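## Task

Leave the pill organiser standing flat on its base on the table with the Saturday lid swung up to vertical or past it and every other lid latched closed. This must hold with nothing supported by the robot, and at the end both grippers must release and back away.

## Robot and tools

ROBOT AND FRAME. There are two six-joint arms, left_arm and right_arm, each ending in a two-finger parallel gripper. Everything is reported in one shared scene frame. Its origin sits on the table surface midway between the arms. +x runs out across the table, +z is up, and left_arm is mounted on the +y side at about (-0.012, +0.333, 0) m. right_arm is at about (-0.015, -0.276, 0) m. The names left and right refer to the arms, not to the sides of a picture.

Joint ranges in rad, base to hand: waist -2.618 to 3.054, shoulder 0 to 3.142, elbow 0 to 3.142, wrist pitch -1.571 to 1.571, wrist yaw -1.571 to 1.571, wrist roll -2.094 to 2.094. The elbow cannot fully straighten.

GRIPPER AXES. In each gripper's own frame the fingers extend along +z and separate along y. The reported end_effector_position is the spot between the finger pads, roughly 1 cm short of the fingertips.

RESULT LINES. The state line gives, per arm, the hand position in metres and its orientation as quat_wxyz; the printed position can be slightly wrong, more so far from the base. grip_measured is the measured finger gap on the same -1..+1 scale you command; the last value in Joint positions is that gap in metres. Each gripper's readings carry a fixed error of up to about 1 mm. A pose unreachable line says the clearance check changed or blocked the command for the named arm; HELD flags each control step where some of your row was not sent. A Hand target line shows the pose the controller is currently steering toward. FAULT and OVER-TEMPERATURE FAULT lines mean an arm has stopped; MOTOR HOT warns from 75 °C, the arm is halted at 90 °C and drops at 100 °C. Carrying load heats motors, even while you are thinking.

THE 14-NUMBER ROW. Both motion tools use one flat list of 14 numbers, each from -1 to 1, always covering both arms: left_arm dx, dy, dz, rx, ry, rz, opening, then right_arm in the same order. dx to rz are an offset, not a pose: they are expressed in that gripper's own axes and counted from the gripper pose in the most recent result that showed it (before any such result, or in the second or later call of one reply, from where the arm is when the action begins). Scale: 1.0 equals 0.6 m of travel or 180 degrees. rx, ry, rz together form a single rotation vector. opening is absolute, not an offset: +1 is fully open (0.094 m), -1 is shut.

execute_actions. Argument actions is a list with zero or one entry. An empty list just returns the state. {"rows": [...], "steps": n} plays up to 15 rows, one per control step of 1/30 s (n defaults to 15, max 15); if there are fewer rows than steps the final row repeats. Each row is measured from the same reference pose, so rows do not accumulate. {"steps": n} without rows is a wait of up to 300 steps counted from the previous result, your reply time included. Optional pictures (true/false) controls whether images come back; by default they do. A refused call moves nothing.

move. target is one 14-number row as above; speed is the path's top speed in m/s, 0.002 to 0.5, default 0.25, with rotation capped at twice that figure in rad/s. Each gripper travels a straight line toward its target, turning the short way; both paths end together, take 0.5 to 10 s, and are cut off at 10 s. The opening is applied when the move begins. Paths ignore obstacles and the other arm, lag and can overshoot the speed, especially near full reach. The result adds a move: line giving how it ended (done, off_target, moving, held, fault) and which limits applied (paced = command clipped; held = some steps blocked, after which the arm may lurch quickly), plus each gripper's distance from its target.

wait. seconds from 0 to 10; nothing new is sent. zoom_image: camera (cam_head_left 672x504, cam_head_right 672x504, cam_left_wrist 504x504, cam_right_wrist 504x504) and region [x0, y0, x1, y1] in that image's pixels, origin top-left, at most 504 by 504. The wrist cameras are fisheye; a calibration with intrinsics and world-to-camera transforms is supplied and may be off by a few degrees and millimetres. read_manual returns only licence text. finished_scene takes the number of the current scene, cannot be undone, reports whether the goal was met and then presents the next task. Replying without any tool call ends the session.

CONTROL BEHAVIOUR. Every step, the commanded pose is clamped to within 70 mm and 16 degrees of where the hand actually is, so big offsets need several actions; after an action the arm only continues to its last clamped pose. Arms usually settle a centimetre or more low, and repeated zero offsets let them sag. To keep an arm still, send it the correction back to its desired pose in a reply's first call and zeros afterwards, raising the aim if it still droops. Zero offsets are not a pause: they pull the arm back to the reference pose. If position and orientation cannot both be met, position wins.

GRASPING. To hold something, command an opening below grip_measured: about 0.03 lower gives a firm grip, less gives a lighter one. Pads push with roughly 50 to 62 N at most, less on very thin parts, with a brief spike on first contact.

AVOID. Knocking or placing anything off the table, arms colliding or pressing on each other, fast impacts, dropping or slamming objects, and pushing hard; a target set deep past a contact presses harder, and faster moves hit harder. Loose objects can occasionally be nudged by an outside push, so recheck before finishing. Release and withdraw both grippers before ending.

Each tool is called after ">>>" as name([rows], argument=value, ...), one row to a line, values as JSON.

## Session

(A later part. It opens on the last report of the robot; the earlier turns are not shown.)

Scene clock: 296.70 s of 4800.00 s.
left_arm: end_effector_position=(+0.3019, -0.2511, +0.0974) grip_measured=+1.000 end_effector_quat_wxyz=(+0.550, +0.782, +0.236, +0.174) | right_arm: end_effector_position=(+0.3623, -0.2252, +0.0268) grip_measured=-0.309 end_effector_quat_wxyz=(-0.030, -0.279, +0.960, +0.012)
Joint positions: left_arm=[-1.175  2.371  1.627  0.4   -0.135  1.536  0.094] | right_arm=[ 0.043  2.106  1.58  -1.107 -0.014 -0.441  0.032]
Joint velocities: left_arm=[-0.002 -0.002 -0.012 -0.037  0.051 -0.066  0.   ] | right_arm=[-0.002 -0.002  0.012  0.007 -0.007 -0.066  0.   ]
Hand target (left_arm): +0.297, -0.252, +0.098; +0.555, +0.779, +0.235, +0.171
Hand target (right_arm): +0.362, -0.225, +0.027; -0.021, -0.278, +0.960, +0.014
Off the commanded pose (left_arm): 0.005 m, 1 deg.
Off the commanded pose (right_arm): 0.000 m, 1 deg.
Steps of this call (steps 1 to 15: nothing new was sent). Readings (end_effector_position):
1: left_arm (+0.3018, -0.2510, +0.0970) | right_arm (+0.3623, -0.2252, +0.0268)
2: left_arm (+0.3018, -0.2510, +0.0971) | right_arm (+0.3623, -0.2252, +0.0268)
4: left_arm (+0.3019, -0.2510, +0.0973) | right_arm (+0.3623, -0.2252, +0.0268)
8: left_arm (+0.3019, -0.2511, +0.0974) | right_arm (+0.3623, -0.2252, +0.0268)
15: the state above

>>> execute_actions([
  {"rows":[[-0.008,0,-0.004,-0.004,0,0,1,0,0,0,0,-0.006,0,-0.40],[-0.008,-0.003,-0.003,-0.004,0,0,1,0,0,0,0,-0.006,0,-0.40],[-0.008,-0.006,-0.002,-0.004,0,0,1,0,0,0,0,-0.006,0,-0.40],[-0.008,-0.009,-0.001,-0.004,0,0,1,0,0,0,0,-0.006,0,-0.40],[-0.008,-0.012,0,-0.004,0,0,1,0,0,0,0,-0.006,0,-0.40],[-0.008,-0.015,0.002,-0.004,0,0,1,0,0,0,0,-0.006,0,-0.40],[-0.008,-0.018,0.003,-0.004,0,0,1,0,0,0,0,-0.006,0,-0.40]],"steps":15},
], pictures=false)

>>> execute_actions([
  {"steps":20},
], pictures=false)

Scene clock: 328.43 s of 4800.00 s.
left_arm: end_effector_position=(+0.3017, -0.2482, +0.0797) grip_measured=+1.000 end_effector_quat_wxyz=(+0.543, +0.786, +0.236, +0.176) | right_arm: end_effector_position=(+0.3623, -0.2252, +0.0268) grip_measured=-0.309 end_effector_quat_wxyz=(-0.030, -0.279, +0.960, +0.012)
Joint positions: left_arm=[-1.175  2.395  1.607  0.429 -0.141  1.54   0.094] | right_arm=[ 0.043  2.106  1.58  -1.107 -0.014 -0.441  0.032]
Joint velocities: left_arm=[-0.007  0.017 -0.017 -0.051  0.051  0.037  0.   ] | right_arm=[-0.007  0.017  0.007 -0.081  0.007  0.051  0.001]
Hand target (left_arm): +0.297, -0.252, +0.087; +0.555, +0.779, +0.234, +0.175
Hand target (right_arm): +0.362, -0.225, +0.027; -0.021, -0.278, +0.960, +0.014
Off the commanded pose (left_arm): 0.009 m, 2 deg.
Off the commanded pose (right_arm): 0.000 m, 1 deg.
Steps of this call (steps 1 to 90: nothing new was sent; then 28.23 s passed at rest; steps 91 to 105: all 15 steps of this action). Readings (end_effector_position):
91: left_arm (+0.3020, -0.2510, +0.0975) | right_arm (+0.3623, -0.2252, +0.0268)
92: left_arm (+0.3022, -0.2509, +0.0976) | right_arm (+0.3623, -0.2252, +0.0268)
94: left_arm (+0.3023, -0.2504, +0.0971) | right_arm (+0.3623, -0.2252, +0.0268)
98: left_arm (+0.3022, -0.2496, +0.0919) | right_arm (+0.3623, -0.2252, +0.0268)
105: the state above

Scene clock: 329.10 s of 4800.00 s.
left_arm: end_effector_position=(+0.3020, -0.2487, +0.0811) grip_measured=+1.000 end_effector_quat_wxyz=(+0.545, +0.785, +0.236, +0.177) | right_arm: end_effector_position=(+0.3623, -0.2252, +0.0268) grip_measured=-0.309 end_effector_quat_wxyz=(-0.030, -0.279, +0.960, +0.012)
Joint positions: left_arm=[-1.175  2.395  1.607  0.435 -0.142  1.54   0.094] | right_arm=[ 0.043  2.106  1.58  -1.107 -0.014 -0.441  0.032]
Joint velocities: left_arm=[-0.007  0.007 -0.012 -0.007 -0.022  0.066  0.   ] | right_arm=[ 0.002  0.002  0.017  0.051  0.007  0.007 -0.002]
Hand target (left_arm): +0.297, -0.252, +0.087; +0.555, +0.779, +0.235, +0.175
Hand target (right_arm): +0.362, -0.225, +0.027; -0.021, -0.278, +0.960, +0.014
Off the commanded pose (left_arm): 0.008 m, 1 deg.
Off the commanded pose (right_arm): 0.000 m, 1 deg.
Steps of this call (steps 1 to 20: nothing new was sent). Readings (end_effector_position):
1: left_arm (+0.3017, -0.2482, +0.0797) | right_arm (+0.3623, -0.2252, +0.0268)
2: left_arm (+0.3018, -0.2483, +0.0799) | right_arm (+0.3623, -0.2252, +0.0268)
4: left_arm (+0.3019, -0.2485, +0.0805) | right_arm (+0.3623, -0.2252, +0.0268)
8: left_arm (+0.3019, -0.2486, +0.0809) | right_arm (+0.3623, -0.2252, +0.0268)
20: the state above

>>> execute_actions([
  {"rows":[[-0.01,0.009,-0.004,-0.006,0,0,1,0,0,0,0,-0.006,0,-0.40],[-0.01,0.012,-0.001,-0.006,0,0,1,0,0,0,0,-0.006,0,-0.40],[-0.01,0.015,0.002,-0.006,0,0,1,0,0,0,0,-0.006,0,-0.40],[-0.01,0.018,0.005,-0.006,0,0,1,0,0,0,0,-0.006,0,-0.40],[-0.01,0.021,0.008,-0.006,0,0,1,0,0,0,0,-0.006,0,-0.40],[-0.01,0.024,0.010,-0.006,0,0,1,0,0,0,0,-0.006,0,-0.40],[-0.01,0.027,0.013,-0.006,0,0,1,0,0,0,0,-0.006,0,-0.40]],"steps":15},
], pictures=false)

>>> execute_actions([
  {"steps":15},
])

>>> zoom_image(camera="cam_left_wrist", region=[250,210,410,370])

Scene clock: 345.07 s of 4800.00 s.
left_arm: end_effector_position=(+0.3041, -0.2530, +0.0764) grip_measured=+1.000 end_effector_quat_wxyz=(+0.537, +0.790, +0.236, +0.179) | right_arm: end_effector_position=(+0.3623, -0.2252, +0.0268) grip_measured=-0.309 end_effector_quat_wxyz=(-0.030, -0.279, +0.960, +0.012)
Joint positions: left_arm=[-1.176  2.418  1.649  0.398 -0.147  1.545  0.094] | right_arm=[ 0.043  2.106  1.58  -1.107 -0.014 -0.441  0.032]
Joint velocities: left_arm=[-0.007 -0.002 -0.007 -0.007  0.037  0.037  0.   ] | right_arm=[ 0.012 -0.012  0.012  0.037 -0.051 -0.022  0.   ]
Hand target (left_arm): +0.303, -0.262, +0.093; +0.553, +0.780, +0.234, +0.179
Hand target (right_arm): +0.362, -0.225, +0.027; -0.021, -0.278, +0.960, +0.014
Off the commanded pose (left_arm): 0.020 m, 2 deg.
Off the commanded pose (right_arm): 0.000 m, 1 deg.
Steps of this call (steps 1 to 90: nothing new was sent; then 12.47 s passed at rest; steps 91 to 105: all 15 steps of this action). Readings (end_effector_position):
91: left_arm (+0.3019, -0.2487, +0.0811) | right_arm (+0.3623, -0.2252, +0.0268)
92: left_arm (+0.3022, -0.2485, +0.0812) | right_arm (+0.3623, -0.2252, +0.0268)
94: left_arm (+0.3019, -0.2484, +0.0807) | right_arm (+0.3623, -0.2252, +0.0268)
98: left_arm (+0.3034, -0.2517, +0.0791) | right_arm (+0.3623, -0.2252, +0.0268)
105: the state above

Scene clock: 345.57 s of 4800.00 s.
left_arm: end_effector_position=(+0.3039, -0.2526, +0.0753) grip_measured=+1.000 end_effector_quat_wxyz=(+0.535, +0.791, +0.236, +0.179) | right_arm: end_effector_position=(+0.3623, -0.2252, +0.0268) grip_measured=-0.309 end_effector_quat_wxyz=(-0.030, -0.279, +0.960, +0.012)
Joint positions: left_arm=[-1.176  2.418  1.649  0.393 -0.147  1.546  0.094] | right_arm=[ 0.043  2.106  1.58  -1.107 -0.014 -0.441  0.032]
Joint velocities: left_arm=[-0.002 -0.017 -0.012 -0.037  0.022 -0.066  0.   ] | right_arm=[-0.012 -0.002 -0.007 -0.007 -0.037 -0.007 -0.   ]
Hand target (left_arm): +0.303, -0.262, +0.093; +0.553, +0.780, +0.234, +0.179
Hand target (right_arm): +0.362, -0.225, +0.027; -0.021, -0.278, +0.960, +0.014
Off the commanded pose (left_arm): 0.021 m, 2 deg.
Off the commanded pose (right_arm): 0.000 m, 1 deg.
Steps of this call (steps 1 to 15: nothing new was sent). Readings (end_effector_position):
1: left_arm (+0.3041, -0.2529, +0.0762) | right_arm (+0.3623, -0.2252, +0.0268)
2: left_arm (+0.3040, -0.2529, +0.0760) | right_arm (+0.3623, -0.2252, +0.0268)
4: left_arm (+0.3040, -0.2528, +0.0757) | right_arm (+0.3623, -0.2252, +0.0268)
8: left_arm (+0.3039, -0.2527, +0.0755) | right_arm (+0.3623, -0.2252, +0.0268)
15: the state above
camera_calibration (this result's frames):
cam_left_wrist: T_world_to_cam=[[-0.359057, 0.240354, -0.901836, 0.235152], [0.348925, 0.930773, 0.109146, 0.154776], [0.865638, -0.275483, -0.418067, -0.16932], [0, 0, 0, 1]] pos_world=[0.176998, -0.247226, 0.124388]
cam_right_wrist: T_world_to_cam=[[0.279103, -0.959727, -0.032029, -0.312058], [-0.883587, -0.269734, 0.382777, 0.297146], [-0.376001, -0.0785337, -0.923285, 0.260145], [0, 0, 0, 1]] pos_world=[0.447465, -0.19891, 0.116452]

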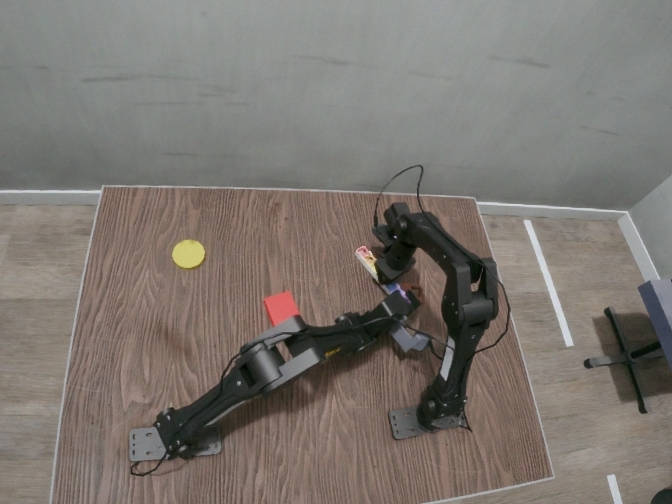

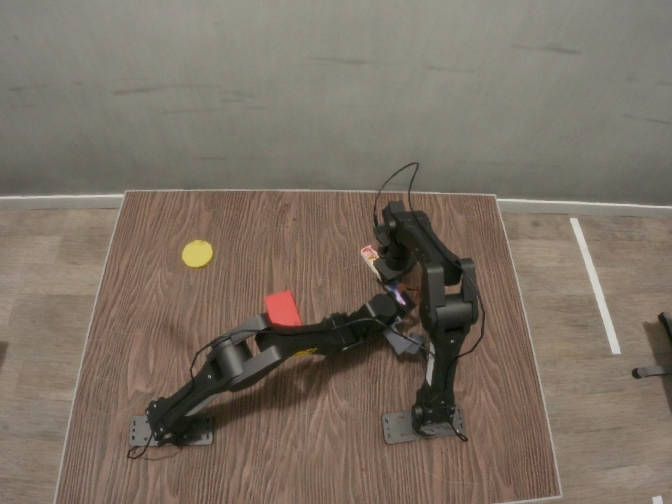

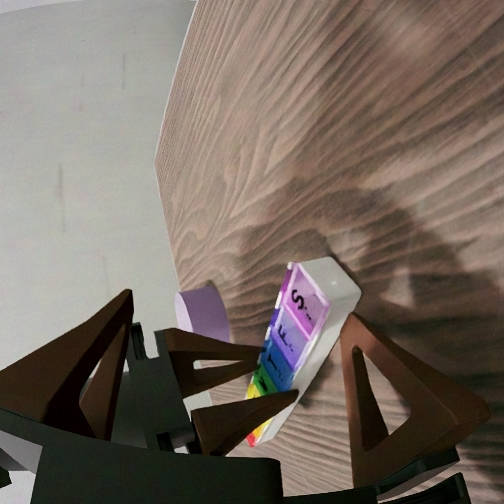

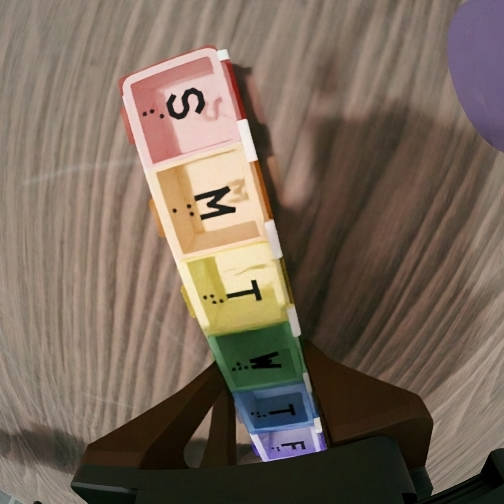

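Region (250, 210, 410, 370) of cam_left_wrist's 504x504 image, scaled by 3.150, with more detail than that image has.

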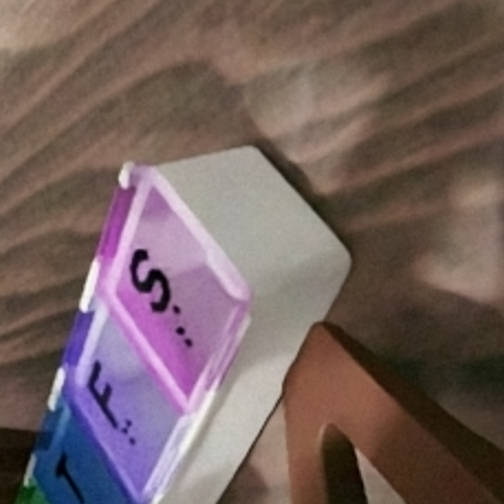

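>>> execute_actions([
  {"rows":[[-0.009,0.033,0.002,-0.013,0,0,1,0,0,0,0,-0.006,0,-0.40],[-0.009,0.036,0.003,-0.013,0,0,1,0,0,0,0,-0.006,0,-0.40],[-0.009,0.039,0.004,-0.013,0,0,1,0,0,0,0,-0.006,0,-0.40],[-0.009,0.041,0.005,-0.013,0,0,1,0,0,0,0,-0.006,0,-0.40],[-0.009,0.043,0.006,-0.013,0,0,1,0,0,0,0,-0.006,0,-0.40],[-0.009,0.045,0.007,-0.013,0,0,1,0,0,0,0,-0.006,0,-0.40],[-0.009,0.046,0.008,-0.013,0,0,1,0,0,0,0,-0.006,0,-0.40]],"steps":15},
], pictures=false)

>>> execute_actions([
  {"steps":15},
])

>>> zoom_image(camera="cam_left_wrist", region=[250,210,410,370])

Scene clock: 355.67 s of 4800.00 s.
left_arm: end_effector_position=(+0.3076, -0.2581, +0.0831) grip_measured=+1.000 end_effector_quat_wxyz=(+0.535, +0.791, +0.233, +0.183) | right_arm: end_effector_position=(+0.3623, -0.2252, +0.0268) grip_measured=-0.309 end_effector_quat_wxyz=(-0.030, -0.279, +0.960, +0.012)
Joint positions: left_arm=[-1.176  2.427  1.697  0.357 -0.152  1.554  0.094] | right_arm=[ 0.043  2.106  1.58  -1.107 -0.014 -0.442  0.032]
Joint velocities: left_arm=[ 0.002 -0.012  0.007  0.022 -0.051  0.066  0.   ] | right_arm=[-0.007  0.002  0.022  0.037 -0.037 -0.051  0.   ]
Hand target (left_arm): +0.306, -0.267, +0.099; +0.552, +0.780, +0.232, +0.183
Hand target (right_arm): +0.362, -0.225, +0.027; -0.021, -0.279, +0.960, +0.014
Off the commanded pose (left_arm): 0.019 m, 2 deg.
Off the commanded pose (right_arm): 0.000 m, 1 deg.
Steps of this call (steps 1 to 90: nothing new was sent; then 6.60 s passed at rest; steps 91 to 105: all 15 steps of this action). Readings (end_effector_position):
91: left_arm (+0.3040, -0.2525, +0.0753) | right_arm (+0.3623, -0.2252, +0.0268)
92: left_arm (+0.3042, -0.2524, +0.0752) | right_arm (+0.3623, -0.2252, +0.0268)
94: left_arm (+0.3047, -0.2529, +0.0754) | right_arm (+0.3623, -0.2252, +0.0268)
98: left_arm (+0.3069, -0.2569, +0.0806) | right_arm (+0.3623, -0.2252, +0.0268)
105: the state above

Scene clock: 356.17 s of 4800.00 s.
left_arm: end_effector_position=(+0.3076, -0.2581, +0.0830) grip_measured=+1.000 end_effector_quat_wxyz=(+0.535, +0.791, +0.233, +0.183) | right_arm: end_effector_position=(+0.3623, -0.2252, +0.0268) grip_measured=-0.309 end_effector_quat_wxyz=(-0.030, -0.279, +0.960, +0.012)
Joint positions: left_arm=[-1.176  2.427  1.697  0.356 -0.152  1.555  0.094] | right_arm=[ 0.043  2.106  1.58  -1.107 -0.014 -0.442  0.032]
Joint velocities: left_arm=[-0.017 -0.022  0.002  0.007 -0.007 -0.022  0.   ] | right_arm=[ 0.002  0.002  0.002  0.051 -0.066  0.037  0.001]
Hand target (left_arm): +0.306, -0.267, +0.099; +0.551, +0.780, +0.232, +0.183
Hand target (right_arm): +0.362, -0.225, +0.027; -0.021, -0.279, +0.960, +0.014
Off the commanded pose (left_arm): 0.019 m, 2 deg.
Off the commanded pose (right_arm): 0.000 m, 1 deg.
Steps of this call (steps 1 to 15: nothing new was sent). Readings (end_effector_position):
1: left_arm (+0.3075, -0.2581, +0.0830) | right_arm (+0.3623, -0.2252, +0.0268)
2: left_arm (+0.3076, -0.2581, +0.0831) | right_arm (+0.3623, -0.2252, +0.0268)
4: left_arm (+0.3076, -0.2581, +0.0831) | right_arm (+0.3623, -0.2252, +0.0268)
8: left_arm (+0.3076, -0.2581, +0.0830) | right_arm (+0.3623, -0.2252, +0.0268)
15: the state above
camera_calibration (this result's frames):
cam_left_wrist: T_world_to_cam=[[-0.350836, 0.242652, -0.904452, 0.242962], [0.346523, 0.930924, 0.115337, 0.158036], [0.869963, -0.272949, -0.410686, -0.172073], [0, 0, 0, 1]] pos_world=[0.180174, -0.253042, 0.130852]
cam_right_wrist: T_world_to_cam=[[0.279833, -0.959513, -0.032074, -0.312274], [-0.883383, -0.270425, 0.38276, 0.296917], [-0.375937, -0.0787754, -0.923291, 0.260067], [0, 0, 0, 1]] pos_world=[0.447445, -0.19885, 0.116454]

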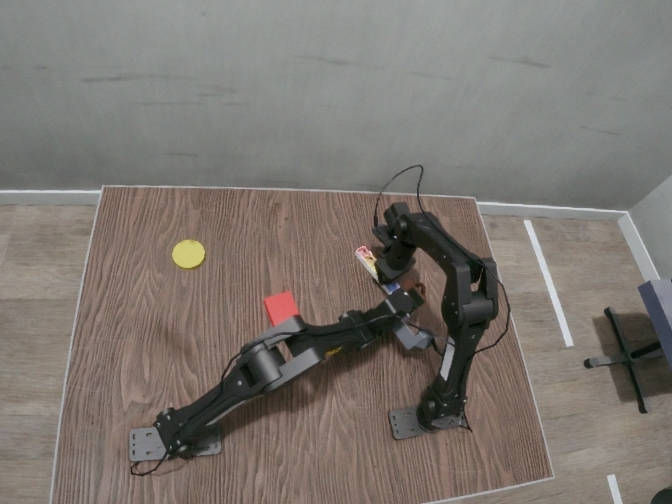

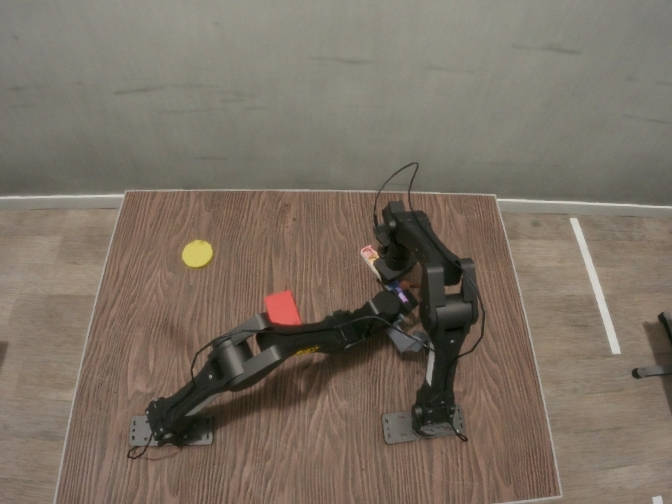

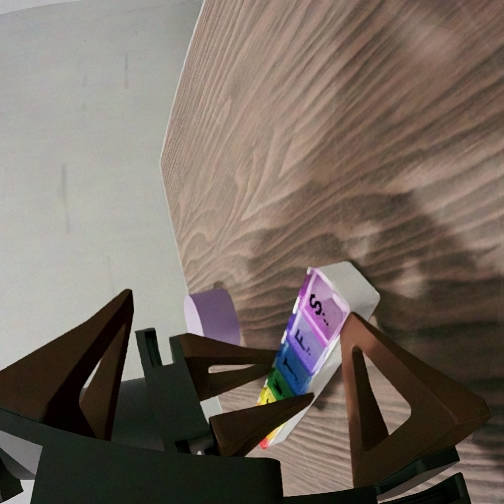

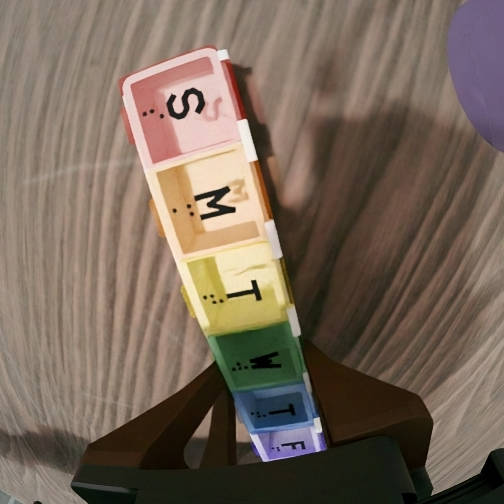

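Region (250, 210, 410, 370) of cam_left_wrist's 504x504 image, scaled by 3.150, with more detail than that image has.

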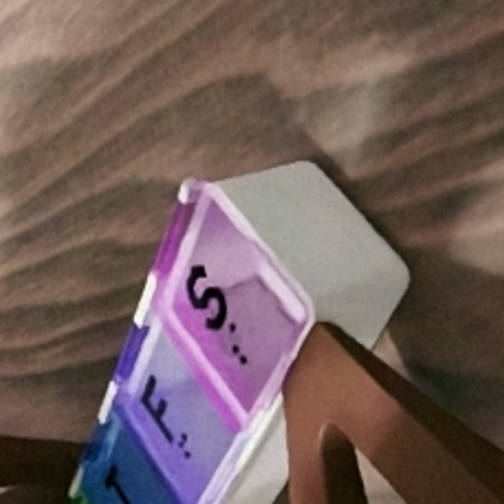

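>>> execute_actions([
  {"rows":[[-0.0095,0.029,0,-0.012,0,0,1,0,0,0,0,-0.006,0,-0.40],[-0.008,0.028,0.001,-0.012,0.002,0,1,0,0,0,0,-0.006,0,-0.40],[-0.006,0.027,0.001,-0.012,0.004,0,1,0,0,0,0,-0.006,0,-0.40],[-0.004,0.026,0.002,-0.012,0.006,0,1,0,0,0,0,-0.006,0,-0.40],[-0.002,0.025,0.002,-0.012,0.008,0,1,0,0,0,0,-0.006,0,-0.40],[-0.001,0.024,0.003,-0.012,0.009,0,1,0,0,0,0,-0.006,0,-0.40],[0,0.023,0.0035,-0.012,0.0095,0,1,0,0,0,0,-0.006,0,-0.40]],"steps":15},
], pictures=false)

>>> execute_actions([
  {"steps":15},
])

>>> zoom_image(camera="cam_left_wrist", region=[250,210,410,370])

Scene clock: 394.77 s of 4800.00 s.
left_arm: end_effector_position=(+0.3110, -0.2555, +0.0833) grip_measured=+1.000 end_effector_quat_wxyz=(+0.531, +0.789, +0.238, +0.198) | right_arm: end_effector_position=(+0.3623, -0.2252, +0.0268) grip_measured=-0.309 end_effector_quat_wxyz=(-0.030, -0.279, +0.960, +0.012)
Joint positions: left_arm=[-1.178  2.427  1.697  0.356 -0.185  1.563  0.094] | right_arm=[ 0.043  2.106  1.58  -1.107 -0.014 -0.442  0.032]
Joint velocities: left_arm=[-0.002  0.012 -0.022  0.081  0.066  0.066  0.   ] | right_arm=[-0.012 -0.007 -0.017  0.007  0.037  0.007 -0.001]
Hand target (left_arm): +0.310, -0.264, +0.095; +0.546, +0.778, +0.238, +0.199
Hand target (right_arm): +0.362, -0.225, +0.027; -0.021, -0.279, +0.960, +0.014
Off the commanded pose (left_arm): 0.015 m, 2 deg.
Off the commanded pose (right_arm): 0.000 m, 1 deg.
Steps of this call (steps 1 to 90: nothing new was sent; then 35.10 s passed at rest; steps 91 to 105: all 15 steps of this action). Readings (end_effector_position):
91: left_arm (+0.3076, -0.2581, +0.0830) | right_arm (+0.3623, -0.2252, +0.0268)
92: left_arm (+0.3077, -0.2580, +0.0830) | right_arm (+0.3623, -0.2252, +0.0268)
94: left_arm (+0.3079, -0.2577, +0.0831) | right_arm (+0.3623, -0.2252, +0.0268)
98: left_arm (+0.3095, -0.2565, +0.0832) | right_arm (+0.3623, -0.2252, +0.0268)
105: the state above

Scene clock: 395.27 s of 4800.00 s.
left_arm: end_effector_position=(+0.3113, -0.2553, +0.0834) grip_measured=+1.000 end_effector_quat_wxyz=(+0.530, +0.789, +0.238, +0.199) | right_arm: end_effector_position=(+0.3623, -0.2252, +0.0268) grip_measured=-0.309 end_effector_quat_wxyz=(-0.030, -0.279, +0.960, +0.012)
Joint positions: left_arm=[-1.178  2.427  1.697  0.356 -0.187  1.563  0.094] | right_arm=[ 0.043  2.106  1.58  -1.107 -0.014 -0.442  0.032]
Joint velocities: left_arm=[-0.012 -0.002  0.007  0.081 -0.037 -0.007  0.   ] | right_arm=[-0.022  0.017 -0.012  0.007  0.037  0.037  0.001]
Hand target (left_arm): +0.310, -0.264, +0.095; +0.546, +0.778, +0.238, +0.199
Hand target (right_arm): +0.362, -0.225, +0.027; -0.021, -0.279, +0.960, +0.014
Off the commanded pose (left_arm): 0.015 m, 2 deg.
Off the commanded pose (right_arm): 0.000 m, 1 deg.
Steps of this call (steps 1 to 15: nothing new was sent). Readings (end_effector_position):
1: left_arm (+0.3110, -0.2555, +0.0833) | right_arm (+0.3623, -0.2252, +0.0268)
2: left_arm (+0.3111, -0.2554, +0.0833) | right_arm (+0.3623, -0.2252, +0.0268)
4: left_arm (+0.3112, -0.2553, +0.0833) | right_arm (+0.3623, -0.2252, +0.0268)
8: left_arm (+0.3113, -0.2553, +0.0834) | right_arm (+0.3623, -0.2252, +0.0268)
15: the state above
camera_calibration (this result's frames):
cam_left_wrist: T_world_to_cam=[[-0.34102, 0.242705, -0.908185, 0.241211], [0.318836, 0.938694, 0.131137, 0.163325], [0.884335, -0.244842, -0.397497, -0.172813], [0, 0, 0, 1]] pos_world=[0.183008, -0.254167, 0.128954]
cam_right_wrist: T_world_to_cam=[[0.279833, -0.959513, -0.032074, -0.312274], [-0.883383, -0.270425, 0.38276, 0.296917], [-0.375937, -0.0787754, -0.923291, 0.260067], [0, 0, 0, 1]] pos_world=[0.447445, -0.19885, 0.116454]

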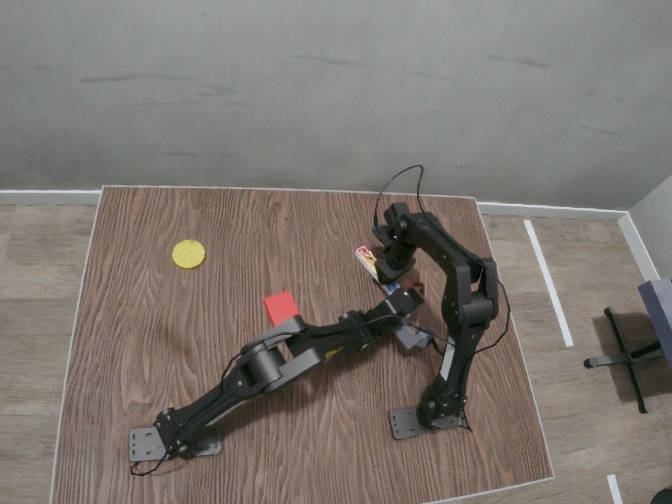

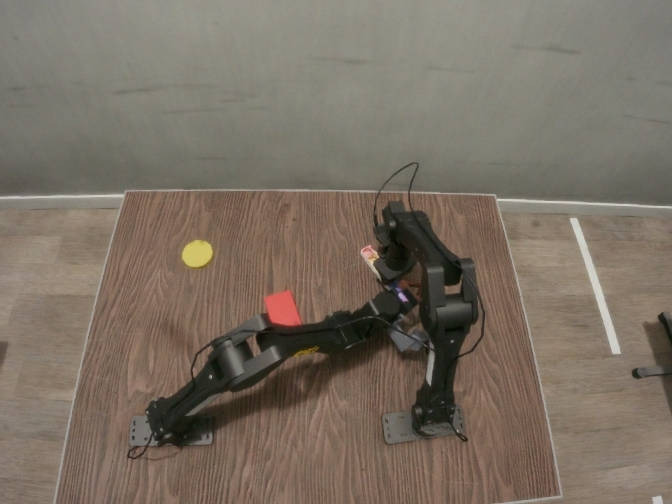

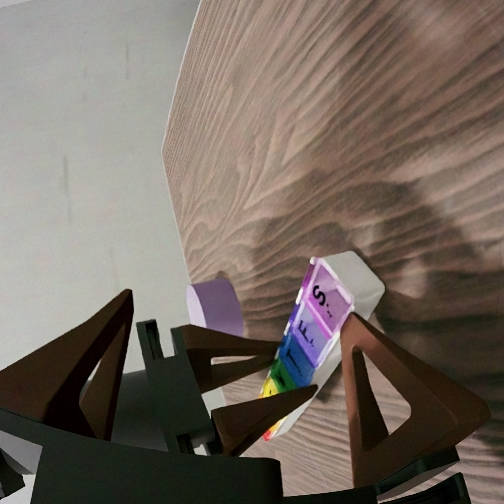

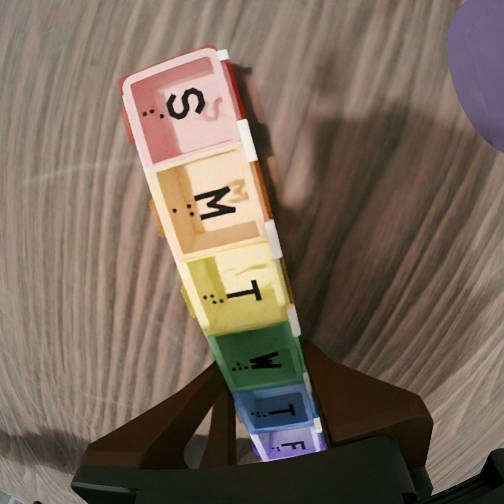

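Region (250, 210, 410, 370) of cam_left_wrist's 504x504 image, scaled by 3.150, with more detail than that image has.

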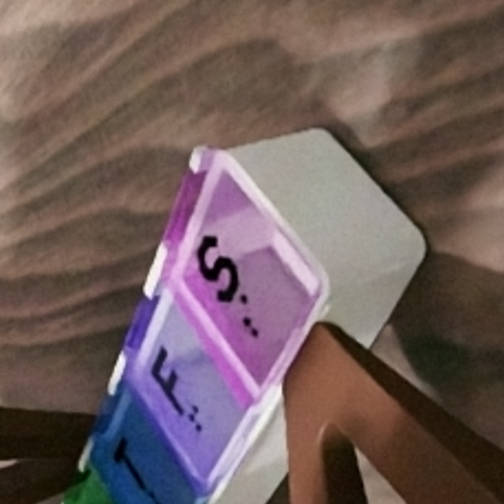

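>>> execute_actions([
  {"rows":[[-0.008,0.0225,0.003,-0.012,0,0,1,0,0,0,0,-0.006,0,-0.40],[-0.008,0.021,0.003,-0.011,0,0,1,0,0,0,0,-0.006,0,-0.40],[-0.008,0.020,0.004,-0.010,0,0,1,0,0,0,0,-0.006,0,-0.40],[-0.009,0.019,0.004,-0.009,0,0,1,0,0,0,0,-0.006,0,-0.40],[-0.009,0.018,0.005,-0.008,0,0,1,0,0,0,0,-0.006,0,-0.40],[-0.009,0.017,0.005,-0.007,0,0,1,0,0,0,0,-0.006,0,-0.40],[-0.009,0.016,0.005,-0.0065,0,0,1,0,0,0,0,-0.006,0,-0.40]],"steps":15},
], pictures=false)

>>> execute_actions([
  {"steps":15},
])

>>> zoom_image(camera="cam_left_wrist", region=[250,210,410,370])

Scene clock: 411.10 s of 4800.00 s.
left_arm: end_effector_position=(+0.3115, -0.2534, +0.0716) grip_measured=+1.000 end_effector_quat_wxyz=(+0.519, +0.796, +0.238, +0.201) | right_arm: end_effector_position=(+0.3623, -0.2252, +0.0268) grip_measured=-0.309 end_effector_quat_wxyz=(-0.030, -0.279, +0.960, +0.012)
Joint positions: left_arm=[-1.178  2.442  1.697  0.348 -0.193  1.57   0.094] | right_arm=[ 0.043  2.106  1.58  -1.107 -0.014 -0.442  0.032]
Joint velocities: left_arm=[ 0.002 -0.002 -0.017 -0.095 -0.037 -0.095  0.   ] | right_arm=[-0.002 -0.017 -0.002 -0.007  0.051 -0.022 -0.   ]
Hand target (left_arm): +0.310, -0.263, +0.091; +0.538, +0.784, +0.236, +0.201
Hand target (right_arm): +0.362, -0.225, +0.027; -0.021, -0.279, +0.960, +0.014
Off the commanded pose (left_arm): 0.022 m, 3 deg.
Off the commanded pose (right_arm): 0.000 m, 1 deg.
Steps of this call (steps 1 to 90: nothing new was sent; then 12.33 s passed at rest; steps 91 to 105: all 15 steps of this action). Readings (end_effector_position):
91: left_arm (+0.3114, -0.2552, +0.0834) | right_arm (+0.3623, -0.2252, +0.0268)
92: left_arm (+0.3115, -0.2551, +0.0834) | right_arm (+0.3623, -0.2252, +0.0268)
94: left_arm (+0.3117, -0.2550, +0.0834) | right_arm (+0.3623, -0.2252, +0.0268)
98: left_arm (+0.3118, -0.2546, +0.0798) | right_arm (+0.3623, -0.2252, +0.0268)
105: the state above

Scene clock: 411.60 s of 4800.00 s.
left_arm: end_effector_position=(+0.3115, -0.2534, +0.0715) grip_measured=+1.000 end_effector_quat_wxyz=(+0.519, +0.796, +0.238, +0.201) | right_arm: end_effector_position=(+0.3623, -0.2252, +0.0268) grip_measured=-0.309 end_effector_quat_wxyz=(-0.030, -0.279, +0.960, +0.012)
Joint positions: left_arm=[-1.178  2.442  1.697  0.347 -0.193  1.57   0.094] | right_arm=[ 0.043  2.106  1.58  -1.107 -0.014 -0.442  0.032]
Joint velocities: left_arm=[-0.012  0.007  0.002 -0.037  0.007  0.007  0.   ] | right_arm=[-0.002  0.002 -0.007 -0.051 -0.007 -0.066  0.001]
Hand target (left_arm): +0.310, -0.263, +0.091; +0.538, +0.784, +0.236, +0.201
Hand target (right_arm): +0.362, -0.225, +0.027; -0.021, -0.279, +0.960, +0.014
Off the commanded pose (left_arm): 0.022 m, 3 deg.
Off the commanded pose (right_arm): 0.000 m, 1 deg.
Steps of this call (steps 1 to 15: nothing new was sent). Readings (end_effector_position):
1: left_arm (+0.3115, -0.2534, +0.0715) | right_arm (+0.3623, -0.2252, +0.0268)
2: left_arm (+0.3115, -0.2534, +0.0715) | right_arm (+0.3623, -0.2252, +0.0268)
4: left_arm (+0.3115, -0.2534, +0.0715) | right_arm (+0.3623, -0.2252, +0.0268)
8: left_arm (+0.3115, -0.2534, +0.0715) | right_arm (+0.3623, -0.2252, +0.0268)
15: the state above
camera_calibration (this result's frames):
cam_left_wrist: T_world_to_cam=[[-0.345188, 0.265502, -0.900197, 0.236558], [0.317, 0.935767, 0.154437, 0.161255], [0.883378, -0.232053, -0.40718, -0.172957], [0, 0, 0, 1]] pos_world=[0.183325, -0.253839, 0.11762]
cam_right_wrist: T_world_to_cam=[[0.279833, -0.959513, -0.032074, -0.312274], [-0.883383, -0.270425, 0.38276, 0.296917], [-0.375937, -0.0787754, -0.923291, 0.260067], [0, 0, 0, 1]] pos_world=[0.447445, -0.19885, 0.116454]

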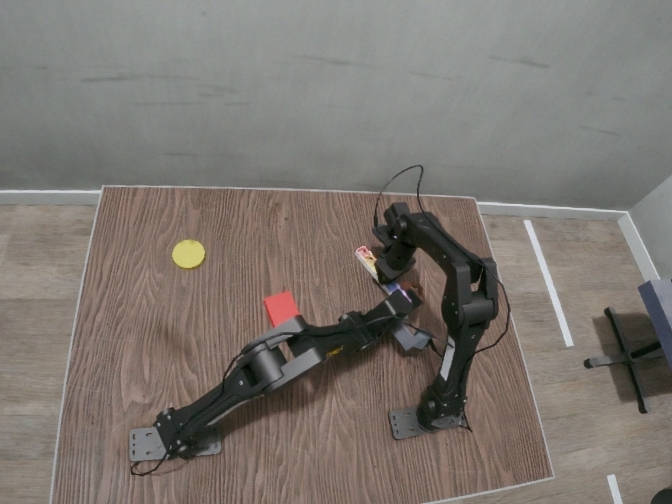

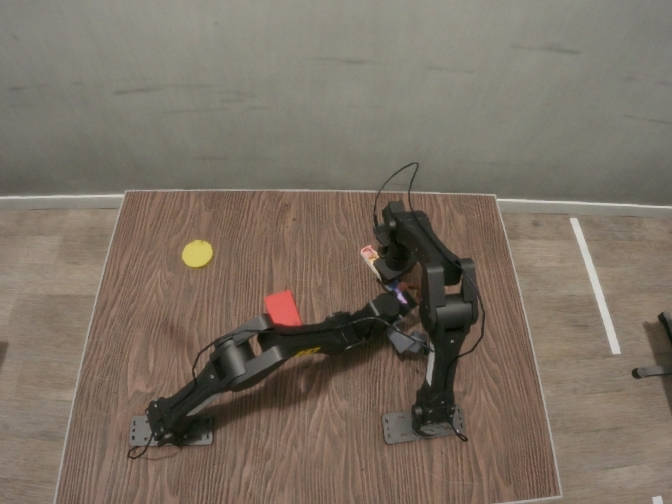

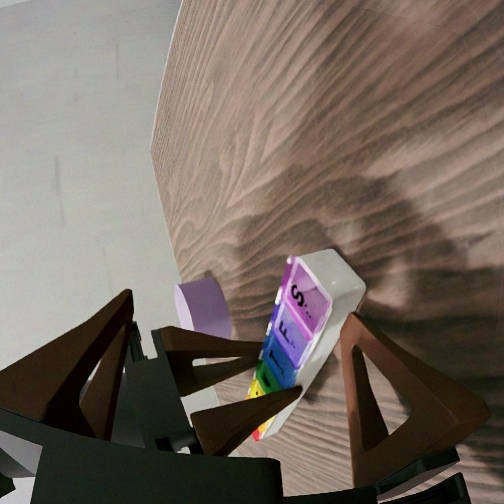

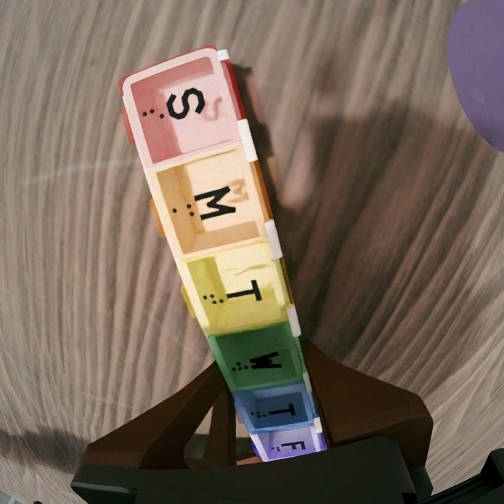

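Region (250, 210, 410, 370) of cam_left_wrist's 504x504 image, scaled by 3.150, with more detail than that image has.

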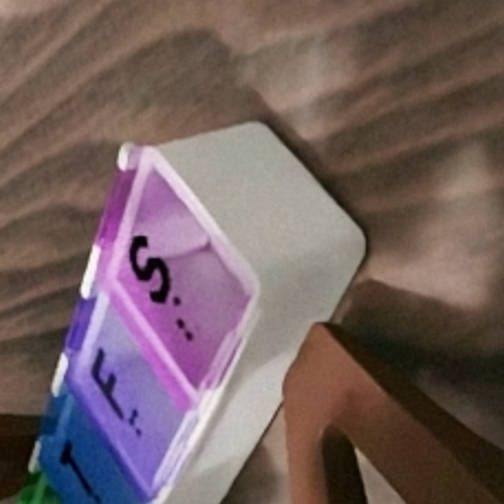

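>>> execute_actions([
  {"rows":[[-0.0095,0.0355,-0.001,-0.013,0,0,1,0,0,0,0,-0.006,0,-0.40],[-0.009,0.038,-0.001,-0.013,0,0,1,0,0,0,0,-0.006,0,-0.40],[-0.009,0.040,0,-0.013,0,0,1,0,0,0,0,-0.006,0,-0.40],[-0.009,0.042,0,-0.013,0,0,1,0,0,0,0,-0.006,0,-0.40],[-0.009,0.044,0,-0.013,0,0,1,0,0,0,0,-0.006,0,-0.40],[-0.009,0.046,0.001,-0.013,0,0,1,0,0,0,0,-0.006,0,-0.40],[-0.009,0.048,0.001,-0.013,0,0,1,0,0,0,0,-0.006,0,-0.40]],"steps":15},
], pictures=false)

>>> execute_actions([
  {"steps":15},
])

>>> zoom_image(camera="cam_left_wrist", region=[250,210,410,370])

Scene clock: 427.03 s of 4800.00 s.
left_arm: end_effector_position=(+0.3139, -0.2561, +0.0783) grip_measured=+1.000 end_effector_quat_wxyz=(+0.516, +0.797, +0.235, +0.206) | right_arm: end_effector_position=(+0.3624, -0.2252, +0.0268) grip_measured=-0.309 end_effector_quat_wxyz=(-0.029, -0.280, +0.960, +0.012)
Joint positions: left_arm=[-1.178  2.442  1.73   0.312 -0.198  1.58   0.094] | right_arm=[ 0.043  2.106  1.58  -1.107 -0.014 -0.443  0.032]
Joint velocities: left_arm=[-0.017  0.002  0.027 -0.007 -0.007 -0.051  0.   ] | right_arm=[ 0.012  0.012 -0.012  0.022  0.125 -0.066  0.001]
Hand target (left_arm): +0.312, -0.266, +0.097; +0.535, +0.785, +0.233, +0.206
Hand target (right_arm): +0.362, -0.225, +0.027; -0.021, -0.279, +0.960, +0.014
Off the commanded pose (left_arm): 0.022 m, 3 deg.
Off the commanded pose (right_arm): 0.000 m, 1 deg.
Steps of this call (steps 1 to 90: nothing new was sent; then 11.93 s passed at rest; steps 91 to 105: all 15 steps of this action). Readings (end_effector_position):
91: left_arm (+0.3115, -0.2533, +0.0714) | right_arm (+0.3623, -0.2252, +0.0268)
92: left_arm (+0.3117, -0.2531, +0.0713) | right_arm (+0.3623, -0.2252, +0.0268)
94: left_arm (+0.3118, -0.2528, +0.0709) | right_arm (+0.3623, -0.2252, +0.0268)
98: left_arm (+0.3131, -0.2548, +0.0753) | right_arm (+0.3623, -0.2252, +0.0268)
105: the state above

Scene clock: 427.53 s of 4800.00 s.
left_arm: end_effector_position=(+0.3139, -0.2561, +0.0783) grip_measured=+1.000 end_effector_quat_wxyz=(+0.516, +0.797, +0.235, +0.206) | right_arm: end_effector_position=(+0.3624, -0.2252, +0.0268) grip_measured=-0.309 end_effector_quat_wxyz=(-0.029, -0.280, +0.960, +0.012)
Joint positions: left_arm=[-1.178  2.442  1.73   0.312 -0.198  1.58   0.094] | right_arm=[ 0.043  2.106  1.58  -1.107 -0.014 -0.443  0.032]
Joint velocities: left_arm=[ 0.017 -0.012 -0.002 -0.022 -0.007 -0.051  0.   ] | right_arm=[ 0.002  0.012 -0.002  0.081 -0.022 -0.007 -0.   ]
Hand target (left_arm): +0.312, -0.266, +0.097; +0.535, +0.785, +0.233, +0.206
Hand target (right_arm): +0.362, -0.225, +0.027; -0.021, -0.279, +0.960, +0.014
Off the commanded pose (left_arm): 0.022 m, 3 deg.
Off the commanded pose (right_arm): 0.000 m, 1 deg.
Steps of this call (steps 1 to 15: nothing new was sent). Readings (end_effector_position):
1: left_arm (+0.3139, -0.2561, +0.0784) | right_arm (+0.3624, -0.2252, +0.0268)
2: left_arm (+0.3139, -0.2561, +0.0784) | right_arm (+0.3624, -0.2252, +0.0268)
4: left_arm (+0.3139, -0.2561, +0.0783) | right_arm (+0.3624, -0.2252, +0.0268)
8: left_arm (+0.3139, -0.2561, +0.0783) | right_arm (+0.3624, -0.2252, +0.0268)
15: the state above
camera_calibration (this result's frames):
cam_left_wrist: T_world_to_cam=[[-0.338038, 0.273355, -0.900559, 0.243994], [0.314406, 0.934714, 0.165705, 0.161602], [0.887062, -0.227126, -0.401914, -0.173243], [0, 0, 0, 1]] pos_world=[0.185348, -0.257097, 0.123324]
cam_right_wrist: T_world_to_cam=[[0.280941, -0.959189, -0.0320806, -0.312617], [-0.883221, -0.27148, 0.382387, 0.296719], [-0.37549, -0.0790941, -0.923445, 0.259869], [0, 0, 0, 1]] pos_world=[0.447474, -0.198752, 0.116484]

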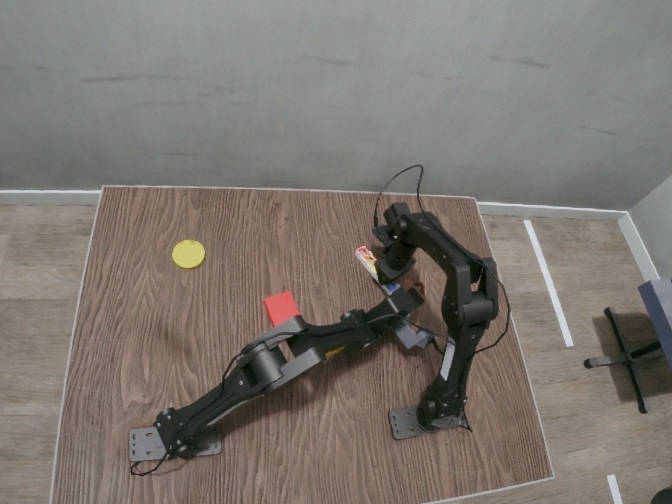

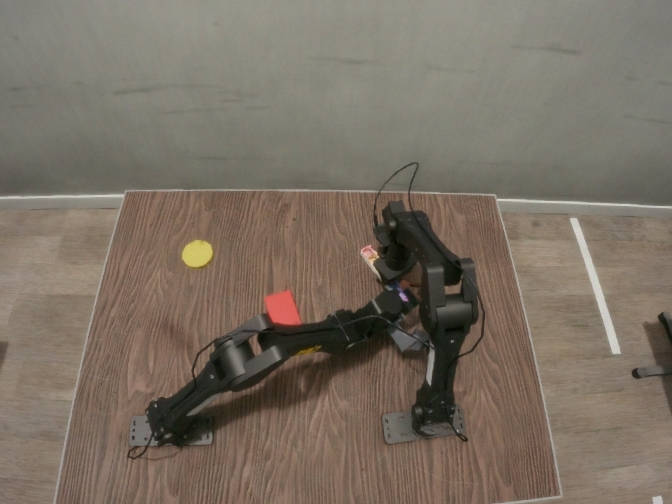

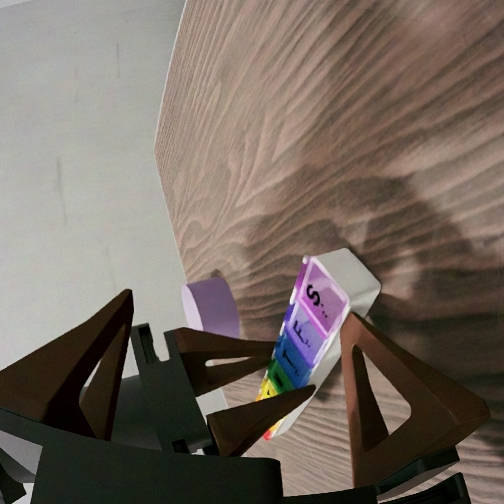

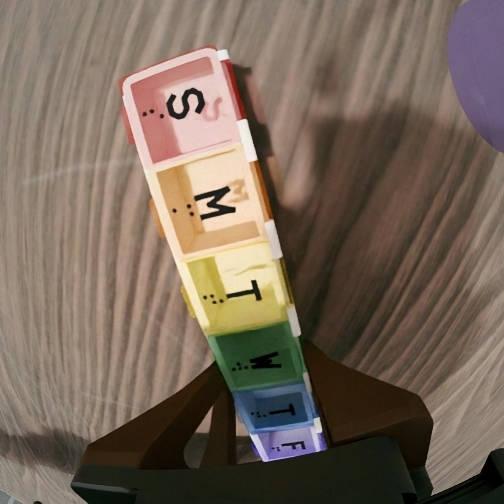

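Region (250, 210, 410, 370) of cam_left_wrist's 504x504 image, scaled by 3.150, with more detail than that image has.

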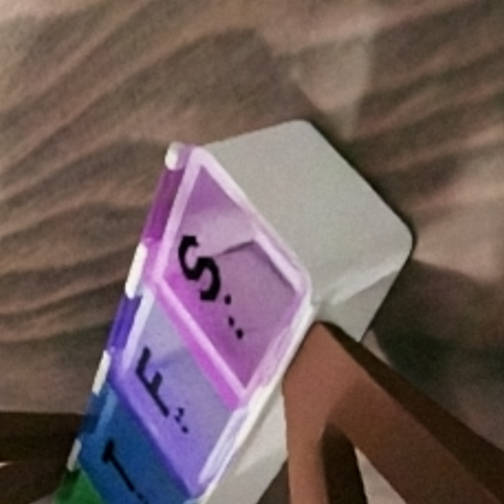

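>>> execute_actions([
  {"rows":[[-0.008,0.06,-0.003,-0.015,0,0,1,0,0,0.01,0,-0.006,0,-0.40],[-0.007,0.075,-0.005,-0.015,0,0,1,0,0,0.01,0,-0.006,0,-0.40],[-0.0065,0.088,-0.006,-0.015,0,0,1,0,0,0.01,0,-0.006,0,-0.40]],"steps":15},
])

>>> zoom_image(camera="cam_left_wrist", region=[230,190,430,390])

Scene clock: 441.20 s of 4800.00 s.
left_arm: end_effector_position=(+0.3197, -0.2664, +0.1048) grip_measured=+1.000 end_effector_quat_wxyz=(+0.517, +0.796, +0.232, +0.211) | right_arm: end_effector_position=(+0.3634, -0.2254, +0.0267) grip_measured=-0.309 end_effector_quat_wxyz=(-0.028, -0.282, +0.959, +0.011)
Joint positions: left_arm=[-1.178  2.444  1.84   0.209 -0.203  1.591  0.094] | right_arm=[ 0.043  2.106  1.58  -1.103 -0.012 -0.448  0.032]
Joint velocities: left_arm=[ 0.002  0.007 -0.022 -0.11  -0.022 -0.007  0.   ] | right_arm=[-0.007 -0.002  0.002 -0.081 -0.037 -0.066 -0.   ]
Hand target (left_arm): +0.316, -0.274, +0.128; +0.535, +0.785, +0.230, +0.211
Hand target (right_arm): +0.362, -0.225, +0.021; -0.021, -0.279, +0.960, +0.015
Off the commanded pose (left_arm): 0.025 m, 2 deg.
Off the commanded pose (right_arm): 0.006 m, 1 deg.
Steps of this call (steps 1 to 90: nothing new was sent; then 10.17 s passed at rest; steps 91 to 105: all 15 steps of this action). Readings (end_effector_position):
91: left_arm (+0.3141, -0.2564, +0.0791) | right_arm (+0.3625, -0.2252, +0.0268)
92: left_arm (+0.3145, -0.2570, +0.0798) | right_arm (+0.3625, -0.2252, +0.0268)
94: left_arm (+0.3153, -0.2581, +0.0824) | right_arm (+0.3633, -0.2253, +0.0267)
98: left_arm (+0.3183, -0.2636, +0.0971) | right_arm (+0.3634, -0.2254, +0.0267)
105: the state above
camera_calibration (this result's frames):
cam_left_wrist: T_world_to_cam=[[-0.326654, 0.274189, -0.904498, 0.269687], [0.312256, 0.934566, 0.170534, 0.165139], [0.892072, -0.226729, -0.390897, -0.172795], [0, 0, 0, 1]] pos_world=[0.190674, -0.267456, 0.148224]
cam_right_wrist: T_world_to_cam=[[0.285898, -0.957783, -0.0302417, -0.314572], [-0.883366, -0.275653, 0.379053, 0.296762], [-0.371386, -0.0816559, -0.924881, 0.258135], [0, 0, 0, 1]] pos_world=[0.447953, -0.19841, 0.116743]

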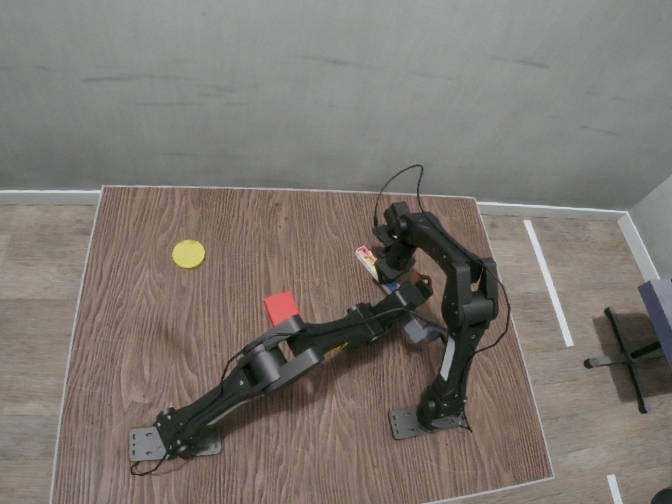

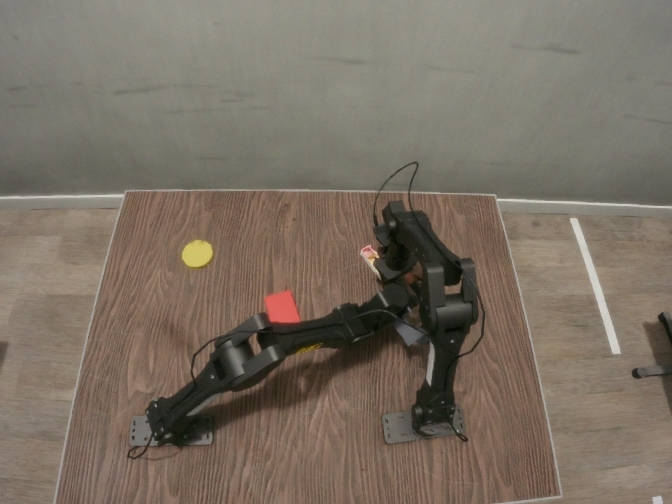

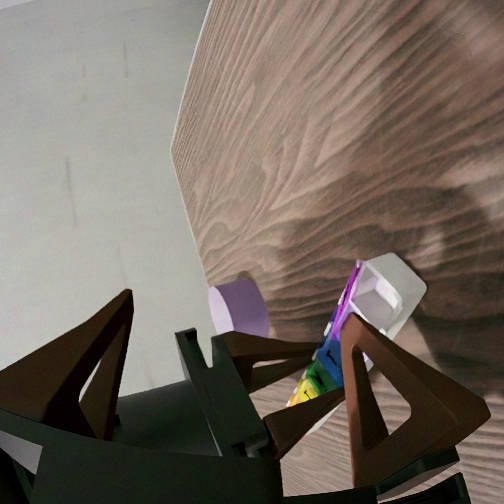

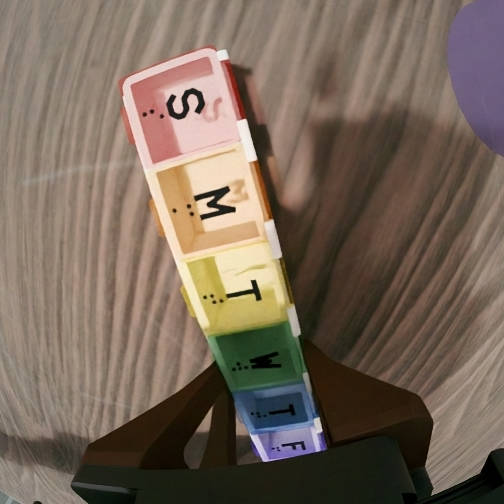

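Region (230, 190, 430, 390) of cam_left_wrist's 504x504 image, scaled by 2.520, with more detail than that image has.

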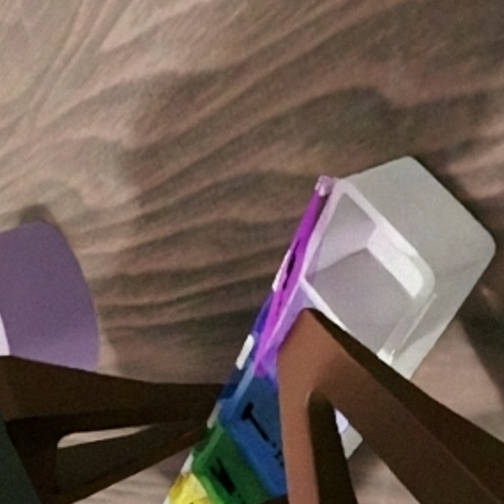

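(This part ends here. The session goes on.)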